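# Lift headset by headband, hold its cable aloft

## Task

Using the left arm, keep the headset (the headset itself, not its cable) motionless, held at its headband, with the headset's lowest point at least roughly a hand's length above the table and no part of it beyond the table edge. The headband must be pinched between the left fingers, with the left gripper commanded fully closed; those fingers may contact only the headband, and apart from the cable only the robot's other arm may also contact the headset. The right gripper must clamp the cable firmly within its finger pads (not right at the tips or edges), at a point lower than where the cable exits the ear cup. Between the ear cup and that grip the cable must stay well above the table, touching nothing but itself, the headset and the arms. If the right arm were removed, the headset must not drop more than a little. The cable's loose end must not be left dangling below the table top, and if that end ever goes far below the table top or far beyond its edge, held or not, the attempt fails. Once all of this holds, declare completion by ending the scene; anything kept in place only by the robot, other than the requested hold, does not count.

## Robot and tools

Robot: two arms, left_arm (base near y = +0.229 m) and right_arm (base near y = -0.320 m), each with a parallel two-finger gripper and a wrist camera. All reported positions use one scene frame: origin on the table top midway between the arms, +z up, +x out over the table, left_arm on the +y side. The names left and right are arm labels, not image sides.

Gripper frame: fingers extend along the gripper's +z; they open and close along its y. end_effector_position is the point between the pads, about 1 cm back from the fingertips. Printed hand positions can be slightly wrong, more so at long reach, and arms tend to settle a centimetre or more low.

A row: 14 numbers, each in [-1, 1], always for both arms: left dx, dy, dz, rx, ry, rz, opening, then the same seven for right. dx..rz are an offset (not a pose) from that gripper's measured pose at the start of the action, expressed in the gripper's own axes; 1.0 equals 0.6 m of translation or 180 degrees of rotation, and rx, ry, rz form a single rotation vector. opening is absolute, not an offset: +1 = fully open (0.094 m), -1 = closed.

execute_actions(actions): a list of actions; each action is a table of at most 15 rows, one row per 1/30 s step; if shorter, its last row repeats to fill 15 steps (0.5 s). Every row in an action is measured from the pose at that action's start, not from the previous row. For a call's first action, the start is the last pose a result reported. An empty list just returns state and images.

move(target, speed, blocking): target is one 14-number row as above, offsets from the pose in the latest result showing one. Each gripper travels in a straight line toward its target; both paths finish together, lasting 0.5 to 10 s (cut off at 10 s). speed is in m/s, 0.002 to 0.5, default 0.25; rotation limited to twice that in rad/s. Paths ignore obstacles and the other arm; grippers lag, may stray and may overshoot speed near full reach. Openings are sent when the move starts. The result adds a move: line with the ending (done, off_target, moving, held, fault) and limits (paced = pose clipped; held = a check blocked some steps, after which the arm may lurch fast), plus each gripper's distance to its target. With blocking=false the result comes back after 0.5 s while motion continues; use wait(0) to check, and wait or stop before sending other motion.

wait(seconds): 0 to 10; lets the scene run with arms holding their last command, returning early if a running move ends. stop(): brakes a running move (needs braking room; fingers keep moving). zoom_image(camera, region): camera is cam_high, cam_low, cam_left_wrist or cam_right_wrist; region [x0, y0, x1, y1] in image pixels from the top-left, at most 504 by 504. read_manual(section): only licence texts. finished_scene(scene): pass the current scene number; ends it irreversibly and reports success. Replying without a tool call ends everything.

Controller: each step the commanded pose is clipped to within 70 mm and 16 degrees of the measured pose, then solved by damped IK with position prioritised over orientation. After an action the arm continues only up to its last clipped pose, so large offsets need several actions. Elbows stop just short of straight. Hand target lines show what each arm is now driving toward. To keep an arm still, send the correcting offset back to its desired pose in the first call of a reply and zeros afterwards, aiming higher if it still sags; zeros alone let it creep downward. A pose unreachable line means the clearance check altered or blocked that arm's command.

Gripping: grip_measured is the measured opening on the command scale; the last joint value is the opening in metres. Readings may be off by about 1 mm per gripper. To hold something, command about 0.03 below grip_measured (less for a lighter hold). Pad force is limited to about 50 to 62 N; parts under about 2 mm get less. The headband needs the left gripper commanded to -1.

Joint ranges (rad): waist -2.618 to 3.054, shoulder 0 to 3.142, elbow 0 to 3.142, wrist pitch -1.571 to 1.571, wrist yaw -1.571 to 1.571, wrist roll -2.094 to 2.094.

Cameras (all 504x504): cam_high overhead, cam_low from the front, and one on each wrist; calibration is approximate.

Avoid: dropping or slipping the headset or cable, knocking anything off the table, letting the cable end fall below the table top or out past the edge, arms colliding or pushing each other, fast impacts and hard presses (faster moves and targets set deeper past contact hit harder). Occasional external tugs on held parts may occur. Holding loads heats motors: MOTOR HOT warns at 75 °C, 90 °C causes a 10 s stop of that arm, 100 °C makes it drop everything, reported as OVER-TEMPERATURE FAULT lines. Keep holds short and motions smooth and economical.

Each tool is called after "Emit:" in YAML: its name, and indented under it one key for each argument.

## Session

Emit:
execute_actions:
  actions: []

Scene clock: 0.00 s.
left_arm: end_effector_position=(+0.3120, +0.2370, +0.2804) grip_measured=-0.820 end_effector_quat_wxyz=(+0.335, -0.098, +0.937, -0.014) | right_arm: end_effector_position=(+0.3727, -0.3986, +0.4109) grip_measured=+1.000 end_effector_quat_wxyz=(+0.720, +0.180, +0.664, +0.089)
Joint positions: left_arm=[-0.001  1.099  1.352 -1.142 -0.041 -0.196  0.008] | right_arm=[-0.35   0.867  0.941 -0.02  -0.207  0.397  0.094]
Joint velocities: left_arm=[-0.002  0.007 -0.002  0.022 -0.066  0.007 -0.001] | right_arm=[ 0.007  0.022 -0.012 -0.066 -0.037 -0.022  0.   ]
Motor temperatures (°C, as the motors report them): left_arm=[24 24 24 22 23 21] | right_arm=[22 24 23 24 22 22]
Hand target (left_arm): +0.320, +0.235, +0.293; +0.363, -0.100, +0.926, -0.025
Hand target (right_arm): +0.369, -0.397, +0.424; +0.732, +0.173, +0.653, +0.087

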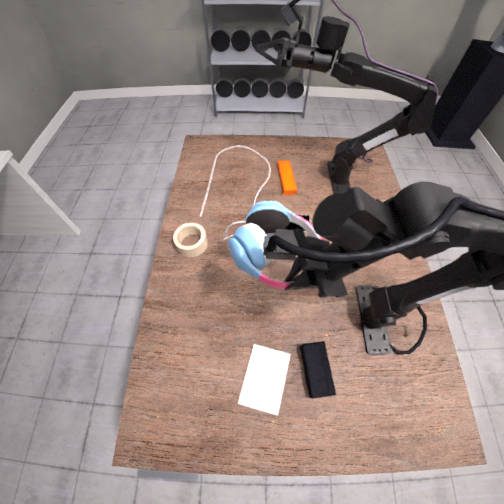

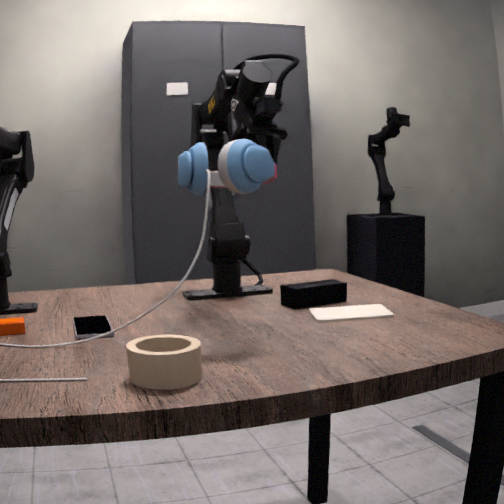

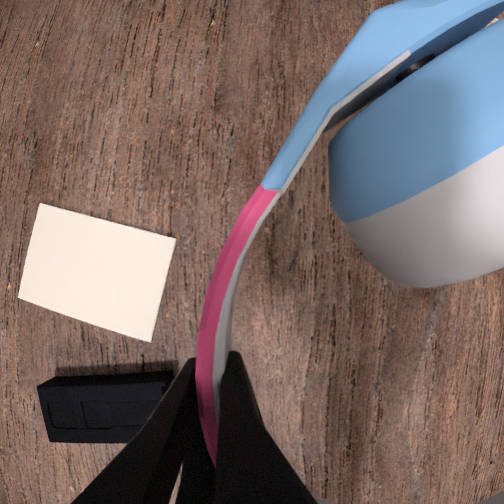

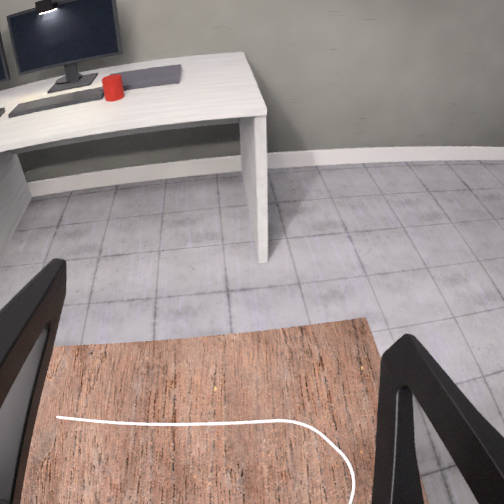

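Emit:
move:
  target: [0,0,0,0,0,0,-1,0.7,0.35,-0.027,-0.5,0,0,1]

Scene clock: 16.80 s.
left_arm: end_effector_position=(+0.3029, +0.2393, +0.2735) grip_measured=-0.820 end_effector_quat_wxyz=(+0.313, -0.095, +0.945, -0.004) | right_arm: end_effector_position=(+0.4225, -0.0591, +0.0918) grip_measured=+1.000 end_effector_quat_wxyz=(+0.539, -0.450, +0.528, +0.477)
Joint positions: left_arm=[-0.001  1.099  1.352 -1.188 -0.054 -0.186  0.008] | right_arm=[ 0.232  2.313  0.878  1.534 -1.195  0.109  0.094]
Joint velocities: left_arm=[ 0.017 -0.012 -0.002 -0.007 -0.051  0.022 -0.   ] | right_arm=[-0.017 -0.002 -0.007 -0.081 -0.007 -0.066  0.   ]
Motor temperatures (°C, as the motors report them): left_arm=[24 24 25 26 23 21] | right_arm=[22 24 24 27 22 22]
Hand target (left_arm): +0.312, +0.237, +0.281; +0.334, -0.098, +0.937, -0.014
Hand target (right_arm): +0.427, -0.056, +0.099; +0.552, -0.464, +0.509, +0.470
Off the commanded pose (left_arm): 0.012 m, 3 deg.
Off the commanded pose (right_arm): 0.013 m, 20 deg; orientation clipped at the last step of the last action.
joint sent to its limit (right arm) — the command would take joint 4 (wrist pitch) past its upper limit, so that joint was sent only as far as its limit.
move: off_target (left_arm, right_arm); limits=paced
camera_calibration (this result's frames):
cam_left_wrist: T_world_to_cam=[[-0.0124078, -0.999902, -0.00640751, 0.235359], [-0.999028, 0.0126675, -0.0422098, 0.34805], [0.0422869, 0.00587756, -0.999088, 0.372727], [0, 0, 0, 1]] pos_world=[0.334871, 0.228736, 0.388586]
cam_right_wrist: T_world_to_cam=[[0.938623, -0.147266, 0.311927, -0.436688], [0.111893, -0.725401, -0.679171, -0.00366376], [0.326291, 0.672388, -0.664401, 0.0679898], [0, 0, 0, 1]] pos_world=[0.388111, -0.112682, 0.178899]

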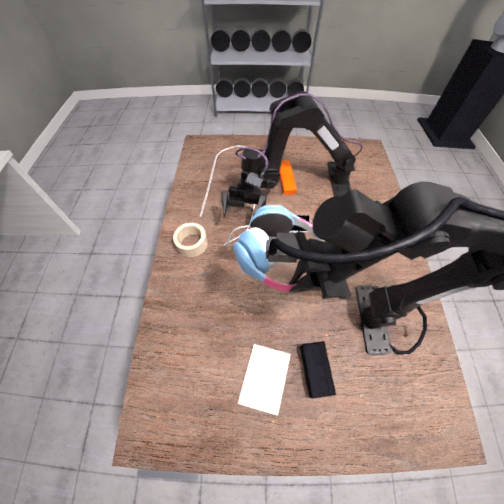

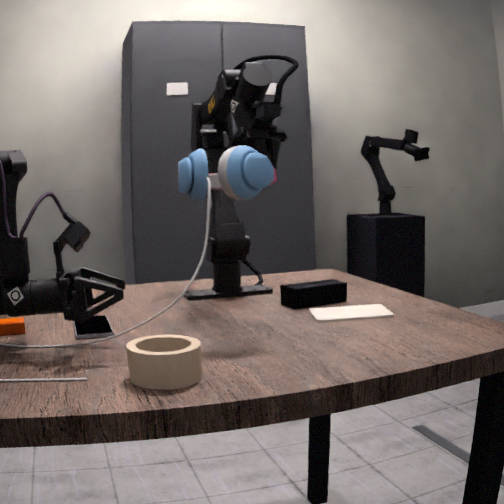

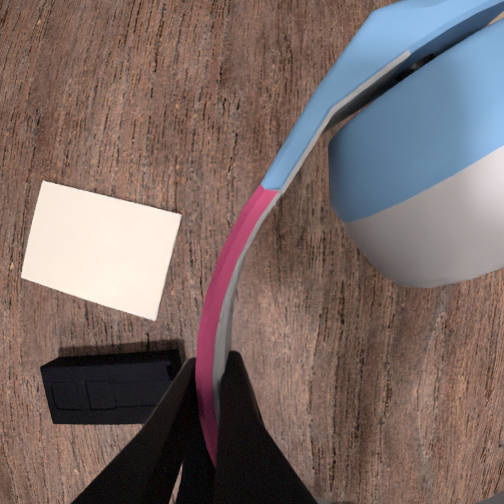

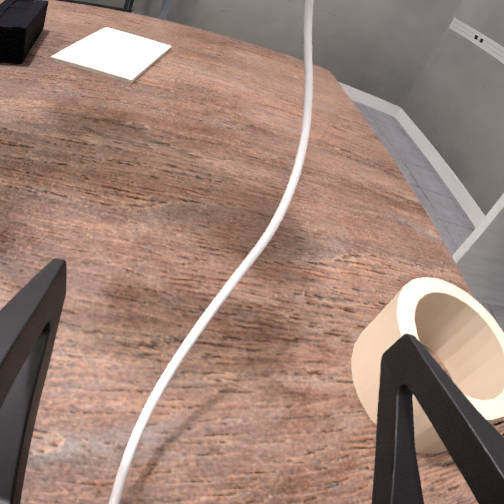

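Emit:
move:
  target: [0,0,-0.025,0,0,0,-1,-0.02,-0.03,0.2,0,0,0,1]
  speed: 0.15

Scene clock: 27.93 s.
left_arm: end_effector_position=(+0.2831, +0.2421, +0.2639) grip_measured=-0.820 end_effector_quat_wxyz=(+0.272, -0.094, +0.958, +0.009) | right_arm: end_effector_position=(+0.4498, +0.0510, +0.0999) grip_measured=+1.000 end_effector_quat_wxyz=(+0.528, -0.452, +0.536, +0.478)
Joint positions: left_arm=[-0.001  1.099  1.364 -1.289 -0.069 -0.179  0.008] | right_arm=[ 0.47   2.377  1.181  1.224 -0.965  0.058  0.094]
Joint velocities: left_arm=[-0.012  0.012  0.002  0.007 -0.022 -0.022  0.001] | right_arm=[ 0.007 -0.012  0.002  0.022  0.022  0.022  0.   ]
Motor temperatures (°C, as the motors report them): left_arm=[24 24 26 27 23 21] | right_arm=[22 25 24 27 22 22]
Hand target (left_arm): +0.293, +0.238, +0.286; +0.313, -0.095, +0.945, -0.004
Hand target (right_arm): +0.457, +0.056, +0.107; +0.538, -0.454, +0.530, +0.473
Off the commanded pose (left_arm): 0.024 m, 5 deg.
Off the commanded pose (right_arm): 0.012 m, 2 deg.
move: off_target (left_arm, right_arm)
camera_calibration (this result's frames):
cam_left_wrist: T_world_to_cam=[[-0.0111896, -0.999689, -0.0222748, 0.241603], [-0.998832, 0.0101275, 0.0472366, 0.304742], [-0.0469964, 0.0227774, -0.998635, 0.385097], [0, 0, 0, 1]] pos_world=[0.325188, 0.229671, 0.375558]
cam_right_wrist: T_world_to_cam=[[0.94556, -0.134919, 0.296164, -0.450815], [0.104202, -0.736605, -0.668248, 0.0817029], [0.308315, 0.66273, -0.682445, 0.00081805], [0, 0, 0, 1]] pos_world=[0.417507, -0.00118276, 0.188671]

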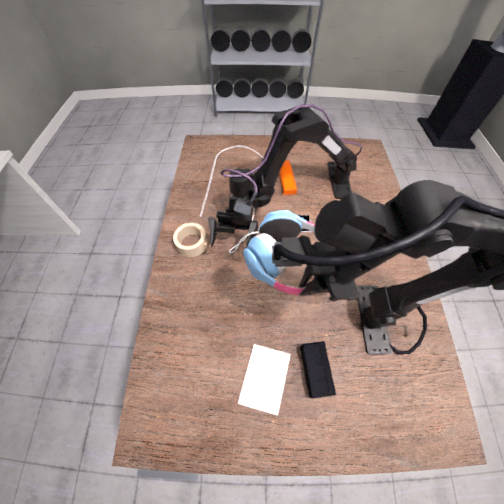

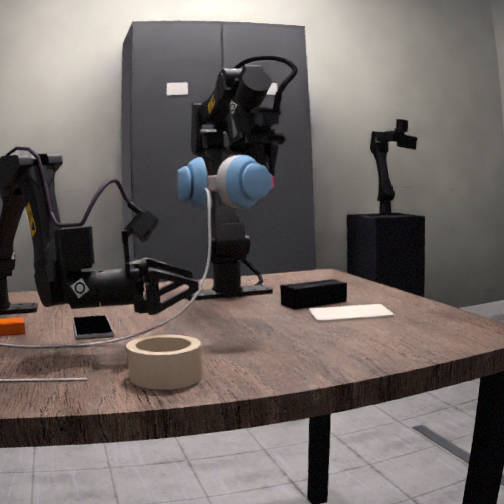

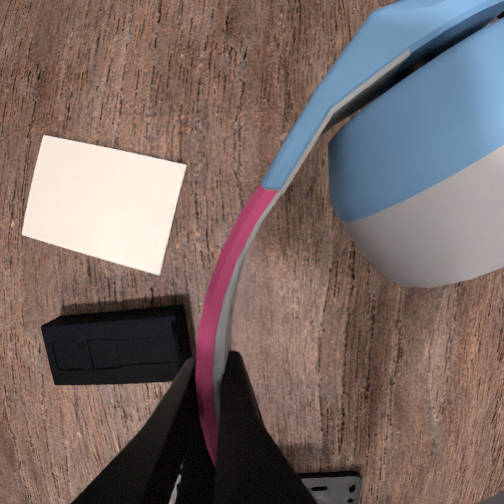

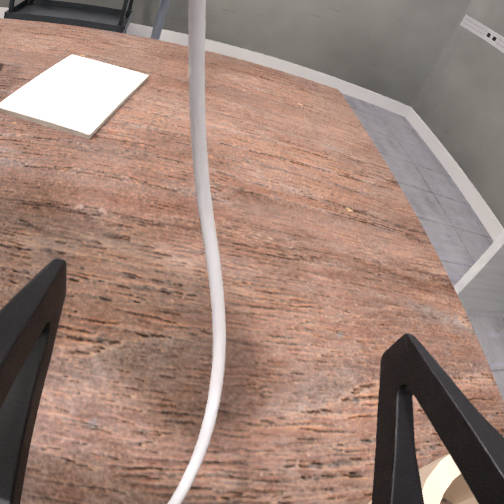

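Advance a bit more, then close.

Emit:
move:
  target: [0,0,-0.03,0,0,0,-1,-0.015,0,0.06,0,0,0,1]
  speed: 0.1

Emit:
move:
  target: [0,0,0,0,0,0,-1,0,0,0,0,0,0,-1]

Scene clock: 34.73 s.
left_arm: end_effector_position=(+0.2626, +0.2449, +0.2621) grip_measured=-0.820 end_effector_quat_wxyz=(+0.236, -0.094, +0.967, +0.021) | right_arm: end_effector_position=(+0.4490, +0.0804, +0.1045) grip_measured=+1.000 end_effector_quat_wxyz=(+0.521, -0.452, +0.542, +0.481)
Joint positions: left_arm=[-0.001  1.099  1.396 -1.396 -0.085 -0.175  0.008] | right_arm=[ 0.529  2.386  1.252  1.144 -0.911  0.058  0.094]
Joint velocities: left_arm=[-0.012 -0.002 -0.007  0.007 -0.022  0.051  0.   ] | right_arm=[ 0.002 -0.002 -0.007  0.037 -0.081 -0.007  0.   ]
Motor temperatures (°C, as the motors report them): left_arm=[24 24 27 27 23 21] | right_arm=[22 26 25 27 22 22]
Hand target (left_arm): +0.273, +0.241, +0.279; +0.272, -0.094, +0.958, +0.008
Hand target (right_arm): +0.454, +0.086, +0.110; +0.528, -0.453, +0.536, +0.477
Off the commanded pose (left_arm): 0.021 m, 4 deg.
Off the commanded pose (right_arm): 0.010 m, 1 deg.
move: off_target (left_arm)
camera_calibration (this result's frames):
cam_left_wrist: T_world_to_cam=[[-0.00895629, -0.999255, -0.0375361, 0.247533], [-0.992463, 0.00429505, 0.122467, 0.264458], [-0.122215, 0.0383501, -0.991762, 0.396343], [0, 0, 0, 1]] pos_world=[0.31312, 0.231013, 0.369982]
cam_right_wrist: T_world_to_cam=[[0.951034, -0.128236, 0.281228, -0.448898], [0.0963509, -0.741534, -0.66396, 0.109901], [0.293683, 0.658546, -0.692869, -0.00726836], [0, 0, 0, 1]] pos_world=[0.418463, 0.0287174, 0.194177]

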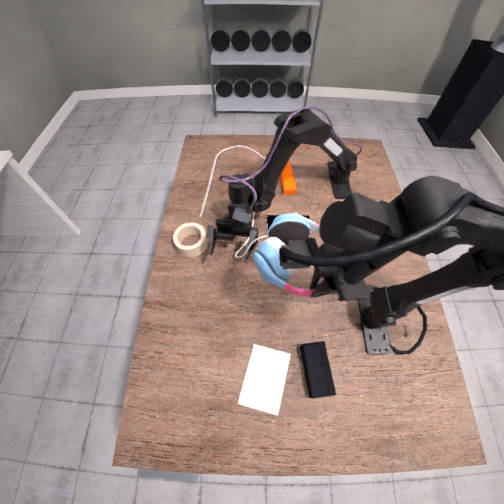

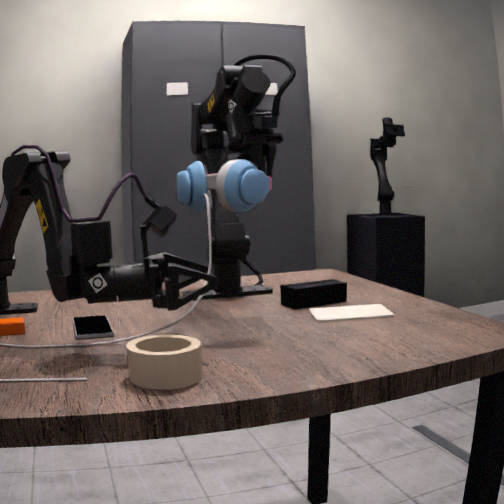

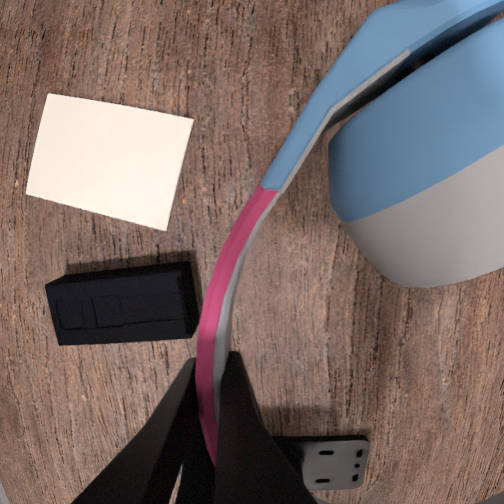

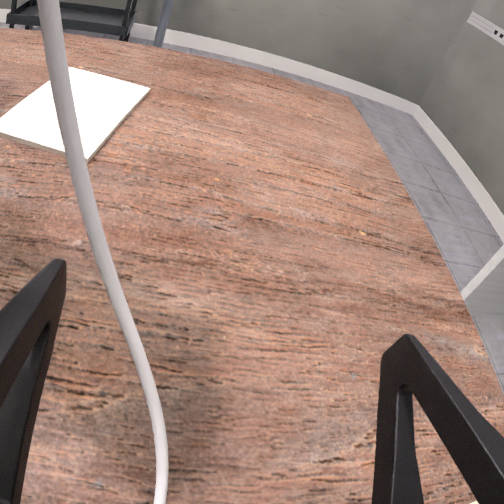

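Scene clock: 35.23 s.
left_arm: end_effector_position=(+0.2560, +0.2474, +0.2591) grip_measured=-0.820 end_effector_quat_wxyz=(+0.222, -0.093, +0.970, +0.029) | right_arm: end_effector_position=(+0.4490, +0.0804, +0.1045) grip_measured=-0.940 end_effector_quat_wxyz=(+0.521, -0.452, +0.542, +0.481)
Joint positions: left_arm=[-0.001  1.099  1.396 -1.426 -0.099 -0.171  0.008] | right_arm=[ 0.529  2.386  1.252  1.144 -0.911  0.058  0.003]
Joint velocities: left_arm=[-0.002  0.022 -0.012  0.066 -0.037 -0.051  0.001] | right_arm=[ 0.007 -0.002  0.002 -0.037  0.007  0.007 -0.   ]
Motor temperatures (°C, as the motors report them): left_arm=[24 24 27 27 23 21] | right_arm=[22 26 25 27 22 22]
Hand target (left_arm): +0.262, +0.245, +0.262; +0.236, -0.094, +0.967, +0.021
Hand target (right_arm): +0.449, +0.080, +0.105; +0.521, -0.452, +0.542, +0.481
Off the commanded pose (left_arm): 0.008 m, 2 deg.
Off the commanded pose (right_arm): 0.000 m, 0 deg.
move: done
camera_calibration (this result's frames):
cam_left_wrist: T_world_to_cam=[[-0.00762897, -0.998652, -0.0513459, 0.252901], [-0.988395, -0.000259609, 0.151905, 0.250695], [-0.151713, 0.0519089, -0.987061, 0.395438], [0, 0, 0, 1]] pos_world=[0.309708, 0.232098, 0.365225]
cam_right_wrist: T_world_to_cam=[[0.951034, -0.128236, 0.281228, -0.448898], [0.0963509, -0.741534, -0.66396, 0.109901], [0.293683, 0.658546, -0.692869, -0.00726836], [0, 0, 0, 1]] pos_world=[0.418463, 0.0287174, 0.194177]

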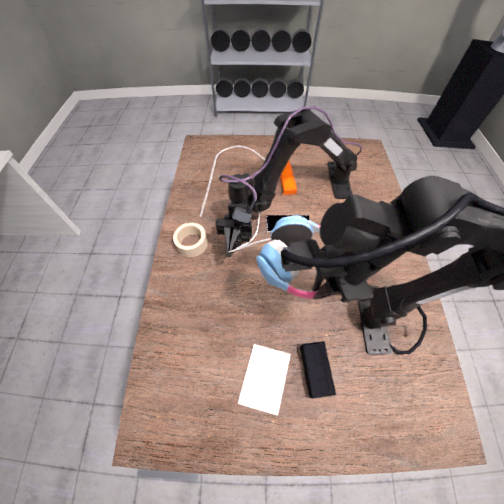

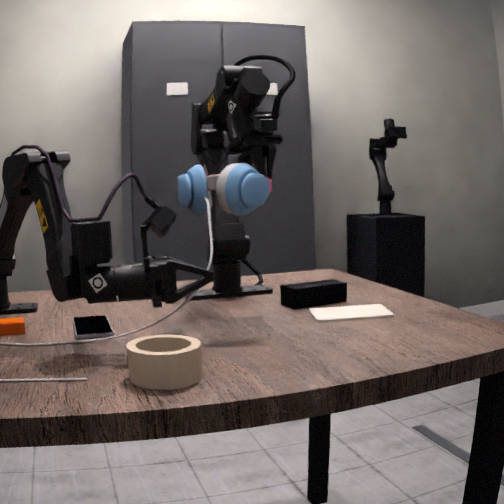

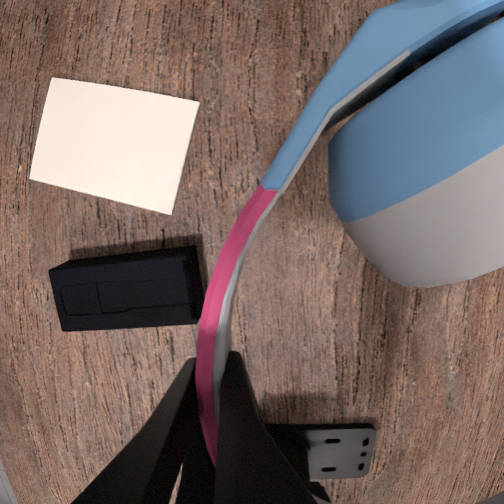

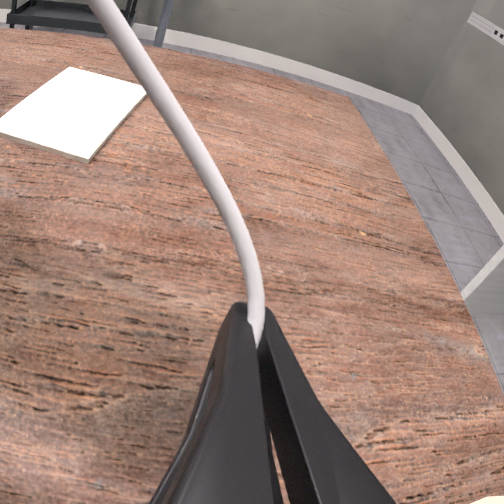

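Emit:
move:
  target: [-0.06,0,0,0,0,0,-1,0,0,0.045,0,0,0,-0.6]
  speed: 0.05

Emit:
move:
  target: [0,0,0,0,0,0,-1,0,0,0,0,0,0,-1]

Scene clock: 42.40 s.
left_arm: end_effector_position=(+0.2771, +0.2549, +0.2594) grip_measured=-0.820 end_effector_quat_wxyz=(+0.190, -0.087, +0.977, +0.042) | right_arm: end_effector_position=(+0.4487, +0.0991, +0.0979) grip_measured=-0.603 end_effector_quat_wxyz=(+0.514, -0.450, +0.548, +0.482)
Joint positions: left_arm=[ 0.024  1.232  1.495 -1.457 -0.106 -0.134  0.008] | right_arm=[ 0.565  2.418  1.303  1.105 -0.875  0.058  0.019]
Joint velocities: left_arm=[ 0.012  0.007 -0.012 -0.051 -0.022  0.007 -0.   ] | right_arm=[-0.002  0.007  0.012 -0.051 -0.037 -0.007  0.   ]
Motor temperatures (°C, as the motors report them): left_arm=[24 24 26 27 23 21] | right_arm=[22 27 24 27 22 22]
Hand target (left_arm): +0.287, +0.254, +0.275; +0.223, -0.092, +0.970, +0.030
Hand target (right_arm): +0.452, +0.107, +0.105; +0.521, -0.452, +0.542, +0.480
Off the commanded pose (left_arm): 0.019 m, 4 deg.
Off the commanded pose (right_arm): 0.011 m, 1 deg.
move: off_target (left_arm, right_arm)
camera_calibration (this result's frames):
cam_left_wrist: T_world_to_cam=[[-0.0171142, -0.997323, -0.0710861, 0.26795], [-0.975769, 0.00114878, 0.218802, 0.250267], [-0.218135, 0.0731082, -0.973176, 0.407958], [0, 0, 0, 1]] pos_world=[0.337778, 0.23712, 0.361303]
cam_right_wrist: T_world_to_cam=[[0.955541, -0.125145, 0.266982, -0.445258], [0.0858818, -0.74808, -0.658027, 0.124245], [0.282073, 0.651701, -0.704074, -0.0170698], [0, 0, 0, 1]] pos_world=[0.419607, 0.048348, 0.188614]

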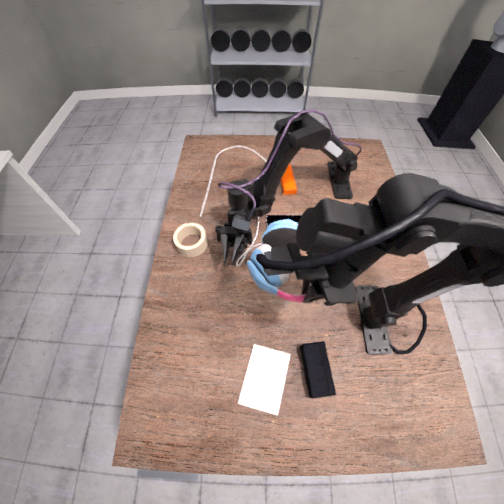

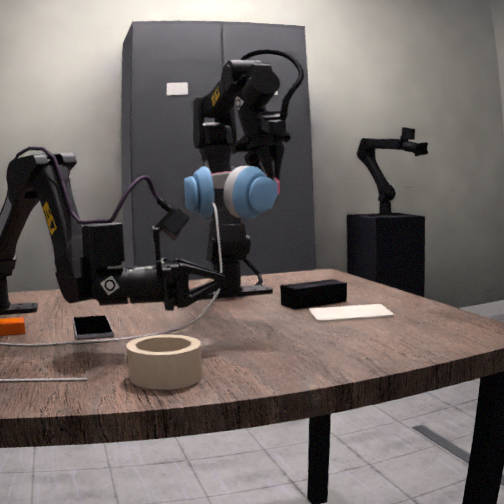

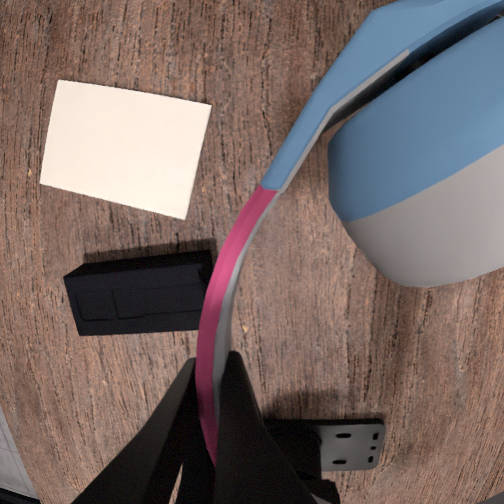

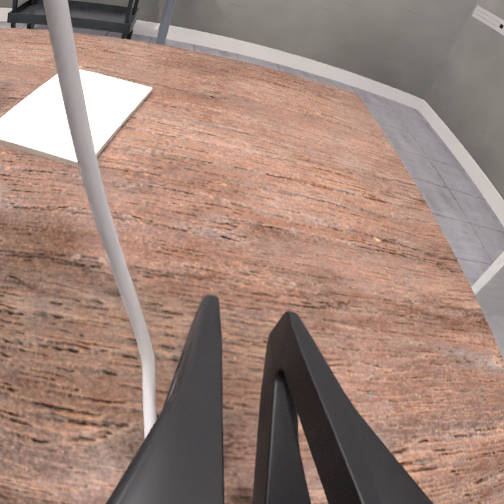

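Scene clock: 42.90 s.
left_arm: end_effector_position=(+0.2710, +0.2568, +0.2573) grip_measured=-0.820 end_effector_quat_wxyz=(+0.178, -0.086, +0.979, +0.048) | right_arm: end_effector_position=(+0.4487, +0.0991, +0.0979) grip_measured=-0.979 end_effector_quat_wxyz=(+0.514, -0.450, +0.548, +0.482)
Joint positions: left_arm=[ 0.024  1.232  1.495 -1.482 -0.118 -0.131  0.008] | right_arm=[ 0.565  2.418  1.303  1.105 -0.875  0.058  0.001]
Joint velocities: left_arm=[ 0.012 -0.012 -0.012  0.007  0.066  0.007 -0.   ] | right_arm=[ 0.007 -0.002 -0.002 -0.081 -0.066 -0.007  0.001]
Motor temperatures (°C, as the motors report them): left_arm=[24 24 26 27 23 21] | right_arm=[22 27 24 27 22 22]
Hand target (left_arm): +0.277, +0.255, +0.259; +0.190, -0.087, +0.977, +0.042
Hand target (right_arm): +0.449, +0.099, +0.098; +0.514, -0.450, +0.548, +0.482
Off the commanded pose (left_arm): 0.007 m, 2 deg.
Off the commanded pose (right_arm): 0.000 m, 0 deg.
move: done
camera_calibration (this result's frames):
cam_left_wrist: T_world_to_cam=[[-0.0177313, -0.996465, -0.0821188, 0.272437], [-0.969707, -0.00287392, 0.244255, 0.237655], [-0.243628, 0.0839621, -0.966228, 0.40685], [0, 0, 0, 1]] pos_world=[0.334406, 0.237997, 0.357434]
cam_right_wrist: T_world_to_cam=[[0.955541, -0.125145, 0.266982, -0.445258], [0.0858818, -0.74808, -0.658027, 0.124245], [0.282073, 0.651701, -0.704074, -0.0170698], [0, 0, 0, 1]] pos_world=[0.419607, 0.048348, 0.188614]

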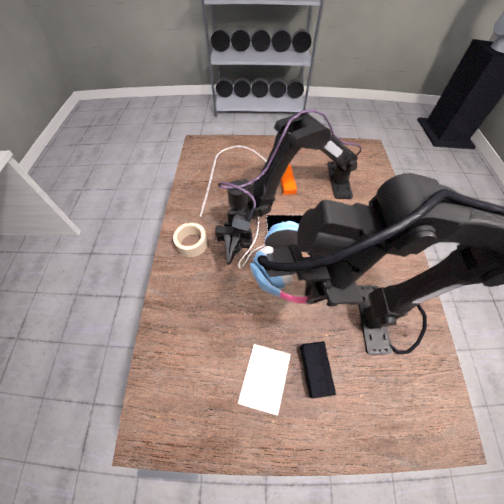

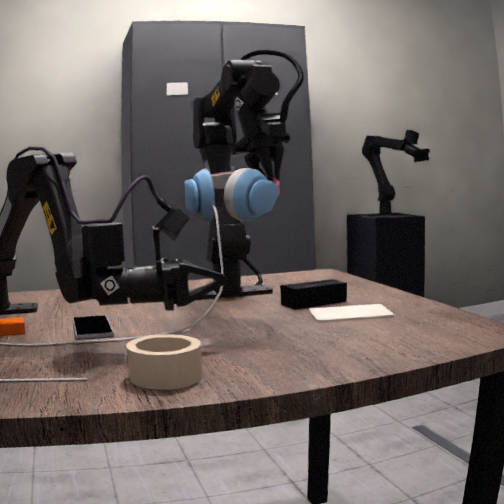

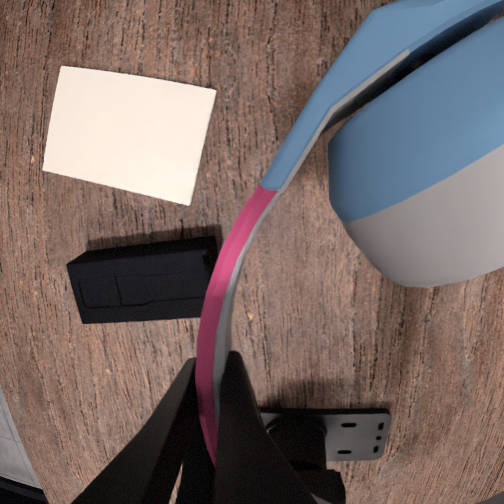

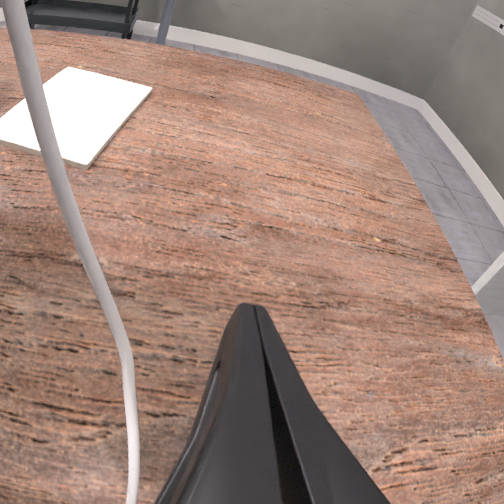

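Emit:
move:
  target: [0,0,-0.02,0,0,0,-1,-0.01,0,-0.08,0,0,0,1]
  speed: 0.1

Emit:
move:
  target: [0,0,0,0,0,0,-1,-0.01,0.05,0.0,0,0,0,1]
  speed: 0.1

Scene clock: 47.77 s.
left_arm: end_effector_position=(+0.2569, +0.2589, +0.2567) grip_measured=-0.820 end_effector_quat_wxyz=(+0.151, -0.085, +0.983, +0.057) | right_arm: end_effector_position=(+0.4459, +0.0556, +0.0894) grip_measured=+1.000 end_effector_quat_wxyz=(+0.504, -0.445, +0.561, +0.483)
Joint positions: left_arm=[ 0.024  1.235  1.513 -1.552 -0.132 -0.13   0.008] | right_arm=[ 0.483  2.369  1.174  1.151 -0.951  0.058  0.094]
Joint velocities: left_arm=[-0.017 -0.007 -0.012  0.007 -0.007 -0.007  0.001] | right_arm=[-0.017 -0.002 -0.007 -0.007 -0.037 -0.081  0.   ]
Motor temperatures (°C, as the motors report them): left_arm=[24 24 26 26 23 21] | right_arm=[22 28 24 27 22 22]
Hand target (left_arm): +0.267, +0.255, +0.269; +0.178, -0.086, +0.979, +0.048
Hand target (right_arm): +0.443, +0.052, +0.104; +0.514, -0.449, +0.548, +0.483
Off the commanded pose (left_arm): 0.016 m, 3 deg.
Off the commanded pose (right_arm): 0.016 m, 2 deg.
move: off_target (left_arm, right_arm)
camera_calibration (this result's frames):
cam_left_wrist: T_world_to_cam=[[-0.0193577, -0.995468, -0.0931101, 0.277211], [-0.954458, -0.0093317, 0.298201, 0.208006], [-0.297718, 0.0946421, -0.949951, 0.409598], [0, 0, 0, 1]] pos_world=[0.325844, 0.239131, 0.352882]
cam_right_wrist: T_world_to_cam=[[0.962568, -0.126425, 0.239749, -0.446423], [0.0619869, -0.758425, -0.648806, 0.0967079], [0.263857, 0.639381, -0.722199, 0.0165123], [0, 0, 0, 1]] pos_world=[0.419361, 0.00634889, 0.181699]

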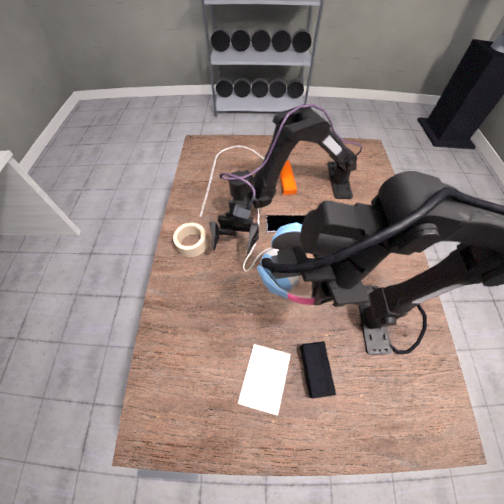

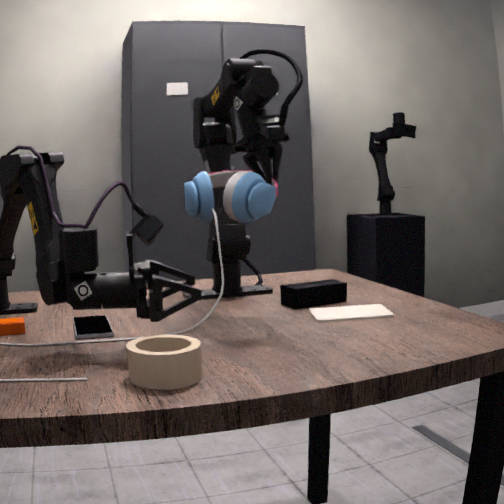

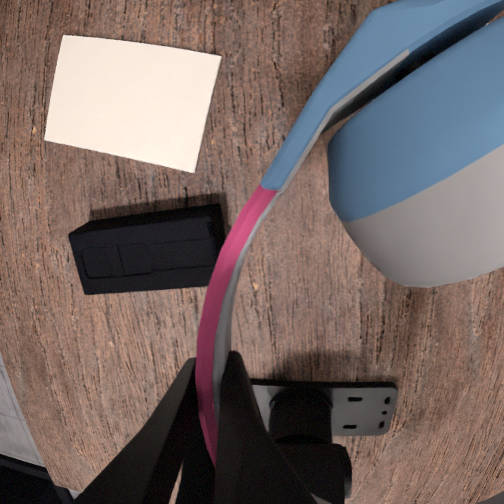

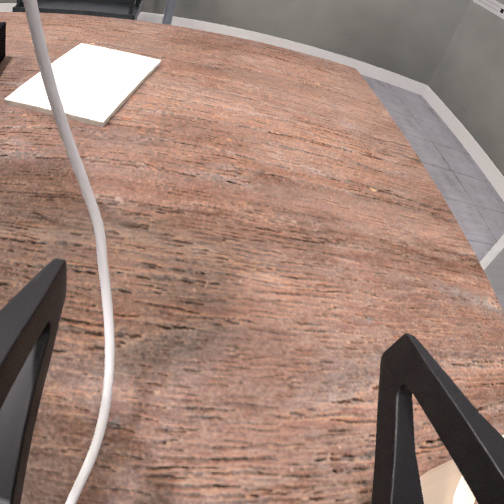

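Scene clock: 48.67 s.
left_arm: end_effector_position=(+0.2546, +0.2608, +0.2563) grip_measured=-0.820 end_effector_quat_wxyz=(+0.146, -0.085, +0.984, +0.063) | right_arm: end_effector_position=(+0.4202, +0.0586, +0.0826) grip_measured=+1.000 end_effector_quat_wxyz=(+0.489, -0.443, +0.573, +0.485)
Joint positions: left_arm=[ 0.024  1.235  1.513 -1.561 -0.142 -0.128  0.008] | right_arm=[ 0.519  2.325  1.073  1.169 -0.918  0.058  0.094]
Joint velocities: left_arm=[ 0.002 -0.017 -0.007  0.007 -0.037 -0.022  0.002] | right_arm=[-0.002 -0.002 -0.002  0.037  0.066 -0.007  0.   ]
Motor temperatures (°C, as the motors report them): left_arm=[24 24 26 26 23 21] | right_arm=[22 28 24 28 22 22]
Hand target (left_arm): +0.257, +0.259, +0.257; +0.151, -0.085, +0.983, +0.057
Hand target (right_arm): +0.417, +0.059, +0.097; +0.503, -0.446, +0.561, +0.483
Off the commanded pose (left_arm): 0.003 m, 1 deg.
Off the commanded pose (right_arm): 0.016 m, 2 deg.
move: off_target (right_arm)
camera_calibration (this result's frames):
cam_left_wrist: T_world_to_cam=[[-0.0186795, -0.994473, -0.103318, 0.28114], [-0.95153, -0.0140467, 0.307236, 0.204131], [-0.306989, 0.104049, -0.946008, 0.407261], [0, 0, 0, 1]] pos_world=[0.324513, 0.240078, 0.351603]
cam_right_wrist: T_world_to_cam=[[0.970212, -0.11924, 0.21088, -0.420942], [0.0432514, -0.771236, -0.635078, 0.103628], [0.238365, 0.625281, -0.743105, 0.0296882], [0, 0, 0, 1]] pos_world=[0.396844, 0.0111649, 0.176642]

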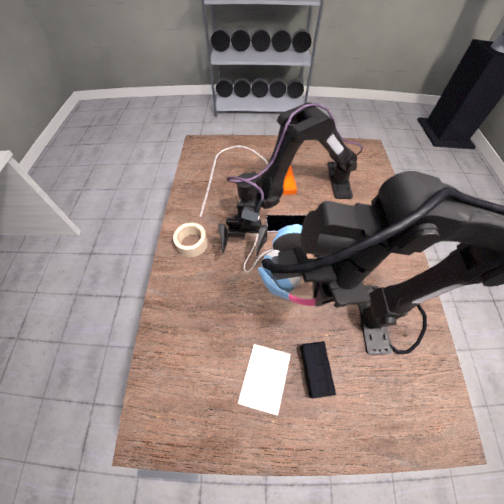

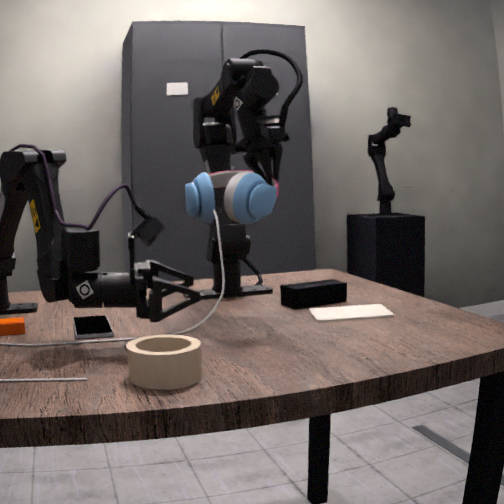

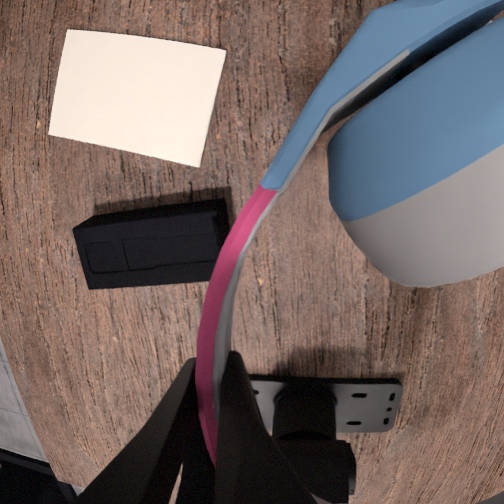

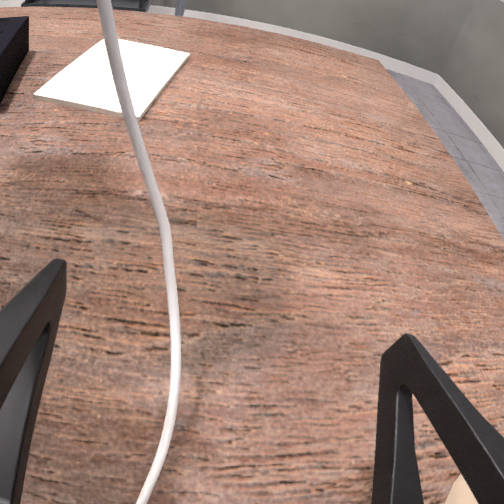

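Advance 7 cm, up and slightly left, then close.

Emit:
move:
  target: [0,0,0,0,0,0,-1,-0.03,0.025,0.115,0,0,0,1]
  speed: 0.1

Emit:
move:
  target: [0,0,0,0,0,0,-1,0,0,0,0,0,0,-1]

Scene clock: 53.83 s.
left_arm: end_effector_position=(+0.2544, +0.2626, +0.2566) grip_measured=-0.820 end_effector_quat_wxyz=(+0.146, -0.085, +0.983, +0.068) | right_arm: end_effector_position=(+0.4109, +0.1220, +0.0896) grip_measured=+1.000 end_effector_quat_wxyz=(+0.482, -0.448, +0.578, +0.482)
Joint positions: left_arm=[ 0.024  1.235  1.513 -1.562 -0.153 -0.127  0.008] | right_arm=[ 0.656  2.351  1.213  1.04  -0.784  0.058  0.094]
Joint velocities: left_arm=[ 0.007 -0.012 -0.012 -0.051 -0.037  0.007  0.   ] | right_arm=[ 0.002  0.012 -0.012 -0.007  0.051  0.051  0.   ]
Motor temperatures (°C, as the motors report them): left_arm=[24 24 26 26 23 21] | right_arm=[22 28 24 28 22 22]
Hand target (left_arm): +0.255, +0.261, +0.256; +0.146, -0.085, +0.984, +0.063
Hand target (right_arm): +0.416, +0.129, +0.098; +0.489, -0.446, +0.573, +0.483
Off the commanded pose (left_arm): 0.002 m, 1 deg.
Off the commanded pose (right_arm): 0.013 m, 1 deg.
move: off_target (right_arm)
camera_calibration (this result's frames):
cam_left_wrist: T_world_to_cam=[[-0.0176728, -0.993366, -0.113633, 0.285061], [-0.951234, -0.0183011, 0.307927, 0.20475], [-0.307964, 0.113533, -0.9446, 0.404624], [0, 0, 0, 1]] pos_world=[0.324413, 0.240978, 0.351552]
cam_right_wrist: T_world_to_cam=[[0.972043, -0.111427, 0.20668, -0.407101], [0.0422116, -0.782957, -0.620641, 0.158014], [0.230977, 0.612015, -0.756365, 0.00332869], [0, 0, 0, 1]] pos_world=[0.388281, 0.0763187, 0.184727]

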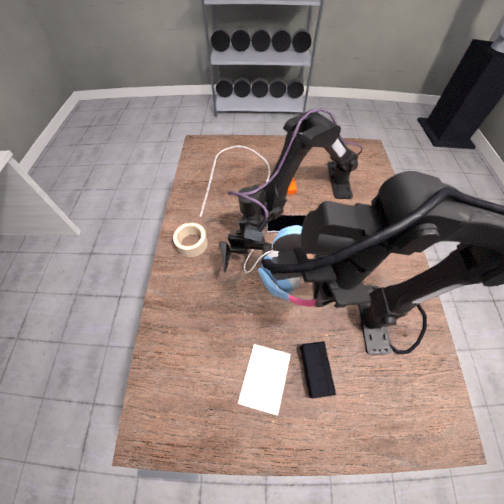

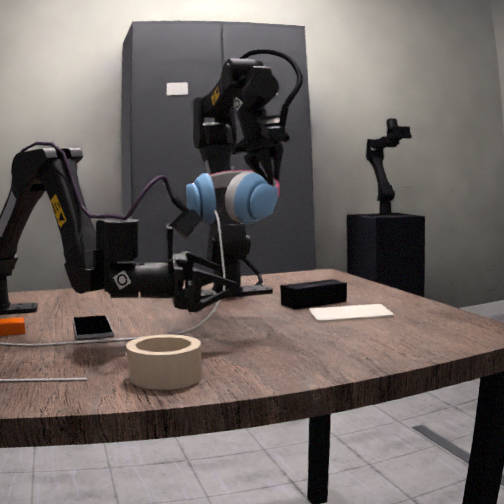

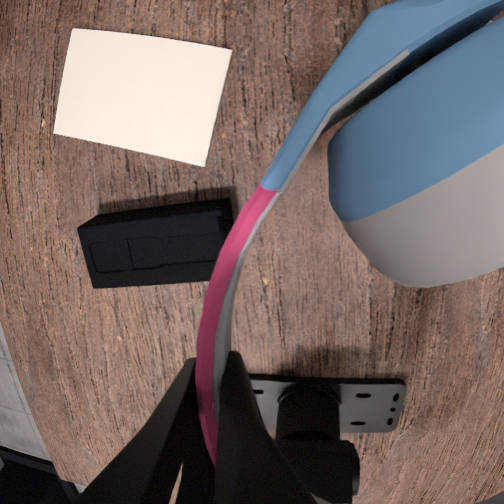

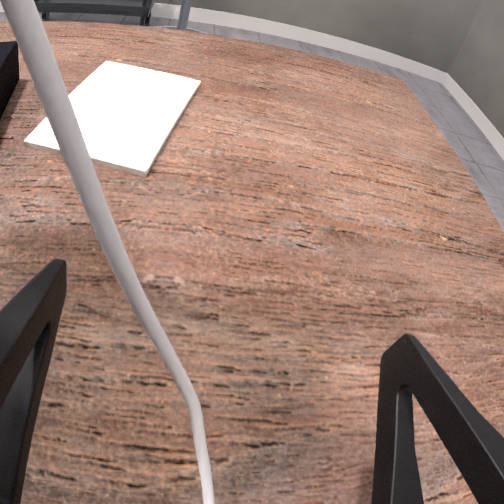

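Scene clock: 54.33 s.
left_arm: end_effector_position=(+0.2543, +0.2647, +0.2569) grip_measured=-0.820 end_effector_quat_wxyz=(+0.147, -0.085, +0.983, +0.074) | right_arm: end_effector_position=(+0.4108, +0.1220, +0.0896) grip_measured=-0.940 end_effector_quat_wxyz=(+0.482, -0.448, +0.578, +0.483)
Joint positions: left_arm=[ 0.024  1.235  1.513 -1.562 -0.164 -0.125  0.008] | right_arm=[ 0.656  2.351  1.213  1.04  -0.785  0.058  0.003]
Joint velocities: left_arm=[ 0.002  0.007 -0.022  0.051 -0.022 -0.022  0.001] | right_arm=[-0.007 -0.007  0.002 -0.066  0.007  0.022  0.   ]
Motor temperatures (°C, as the motors report them): left_arm=[24 24 26 26 23 21] | right_arm=[22 28 24 28 22 22]
Hand target (left_arm): +0.254, +0.263, +0.257; +0.146, -0.085, +0.983, +0.068
Hand target (right_arm): +0.411, +0.122, +0.090; +0.482, -0.448, +0.578, +0.483
Off the commanded pose (left_arm): 0.002 m, 1 deg.
Off the commanded pose (right_arm): 0.000 m, 0 deg.
move: done
camera_calibration (this result's frames):
cam_left_wrist: T_world_to_cam=[[-0.015842, -0.991993, -0.125297, 0.289327], [-0.951035, -0.0237366, 0.308169, 0.20588], [-0.308676, 0.124044, -0.943044, 0.401645], [0, 0, 0, 1]] pos_world=[0.324361, 0.242075, 0.351575]
cam_right_wrist: T_world_to_cam=[[0.97209, -0.111064, 0.206654, -0.407097], [0.0424946, -0.782923, -0.620666, 0.157908], [0.230728, 0.612125, -0.756352, 0.00343035], [0, 0, 0, 1]] pos_world=[0.388233, 0.0763162, 0.184731]

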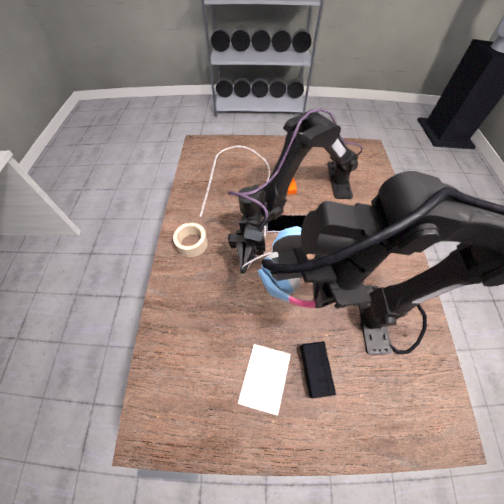

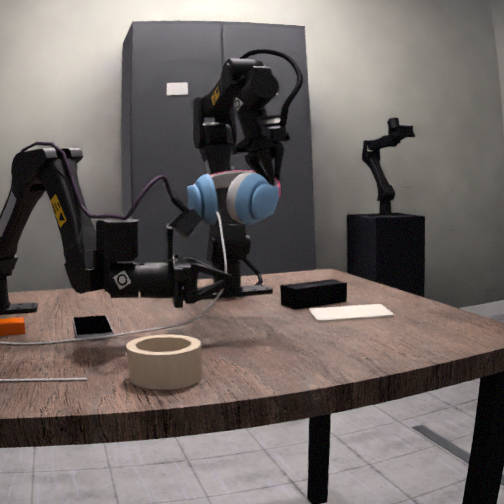

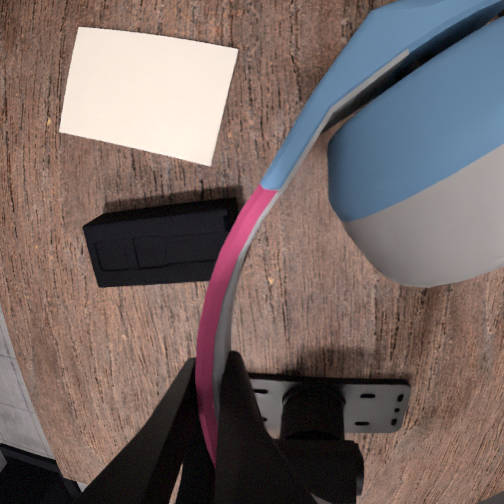

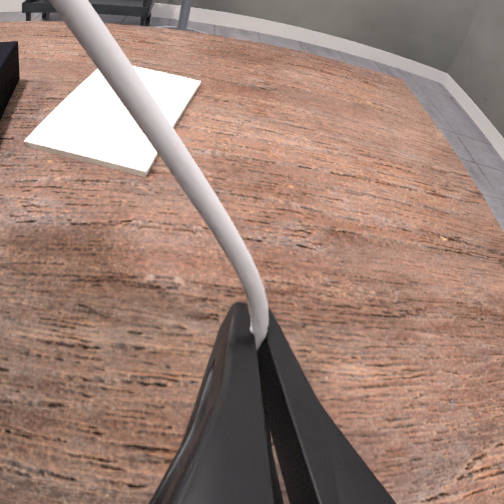

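Emit:
finished_scene:
  scene: 1

The scene is finished: the task was done.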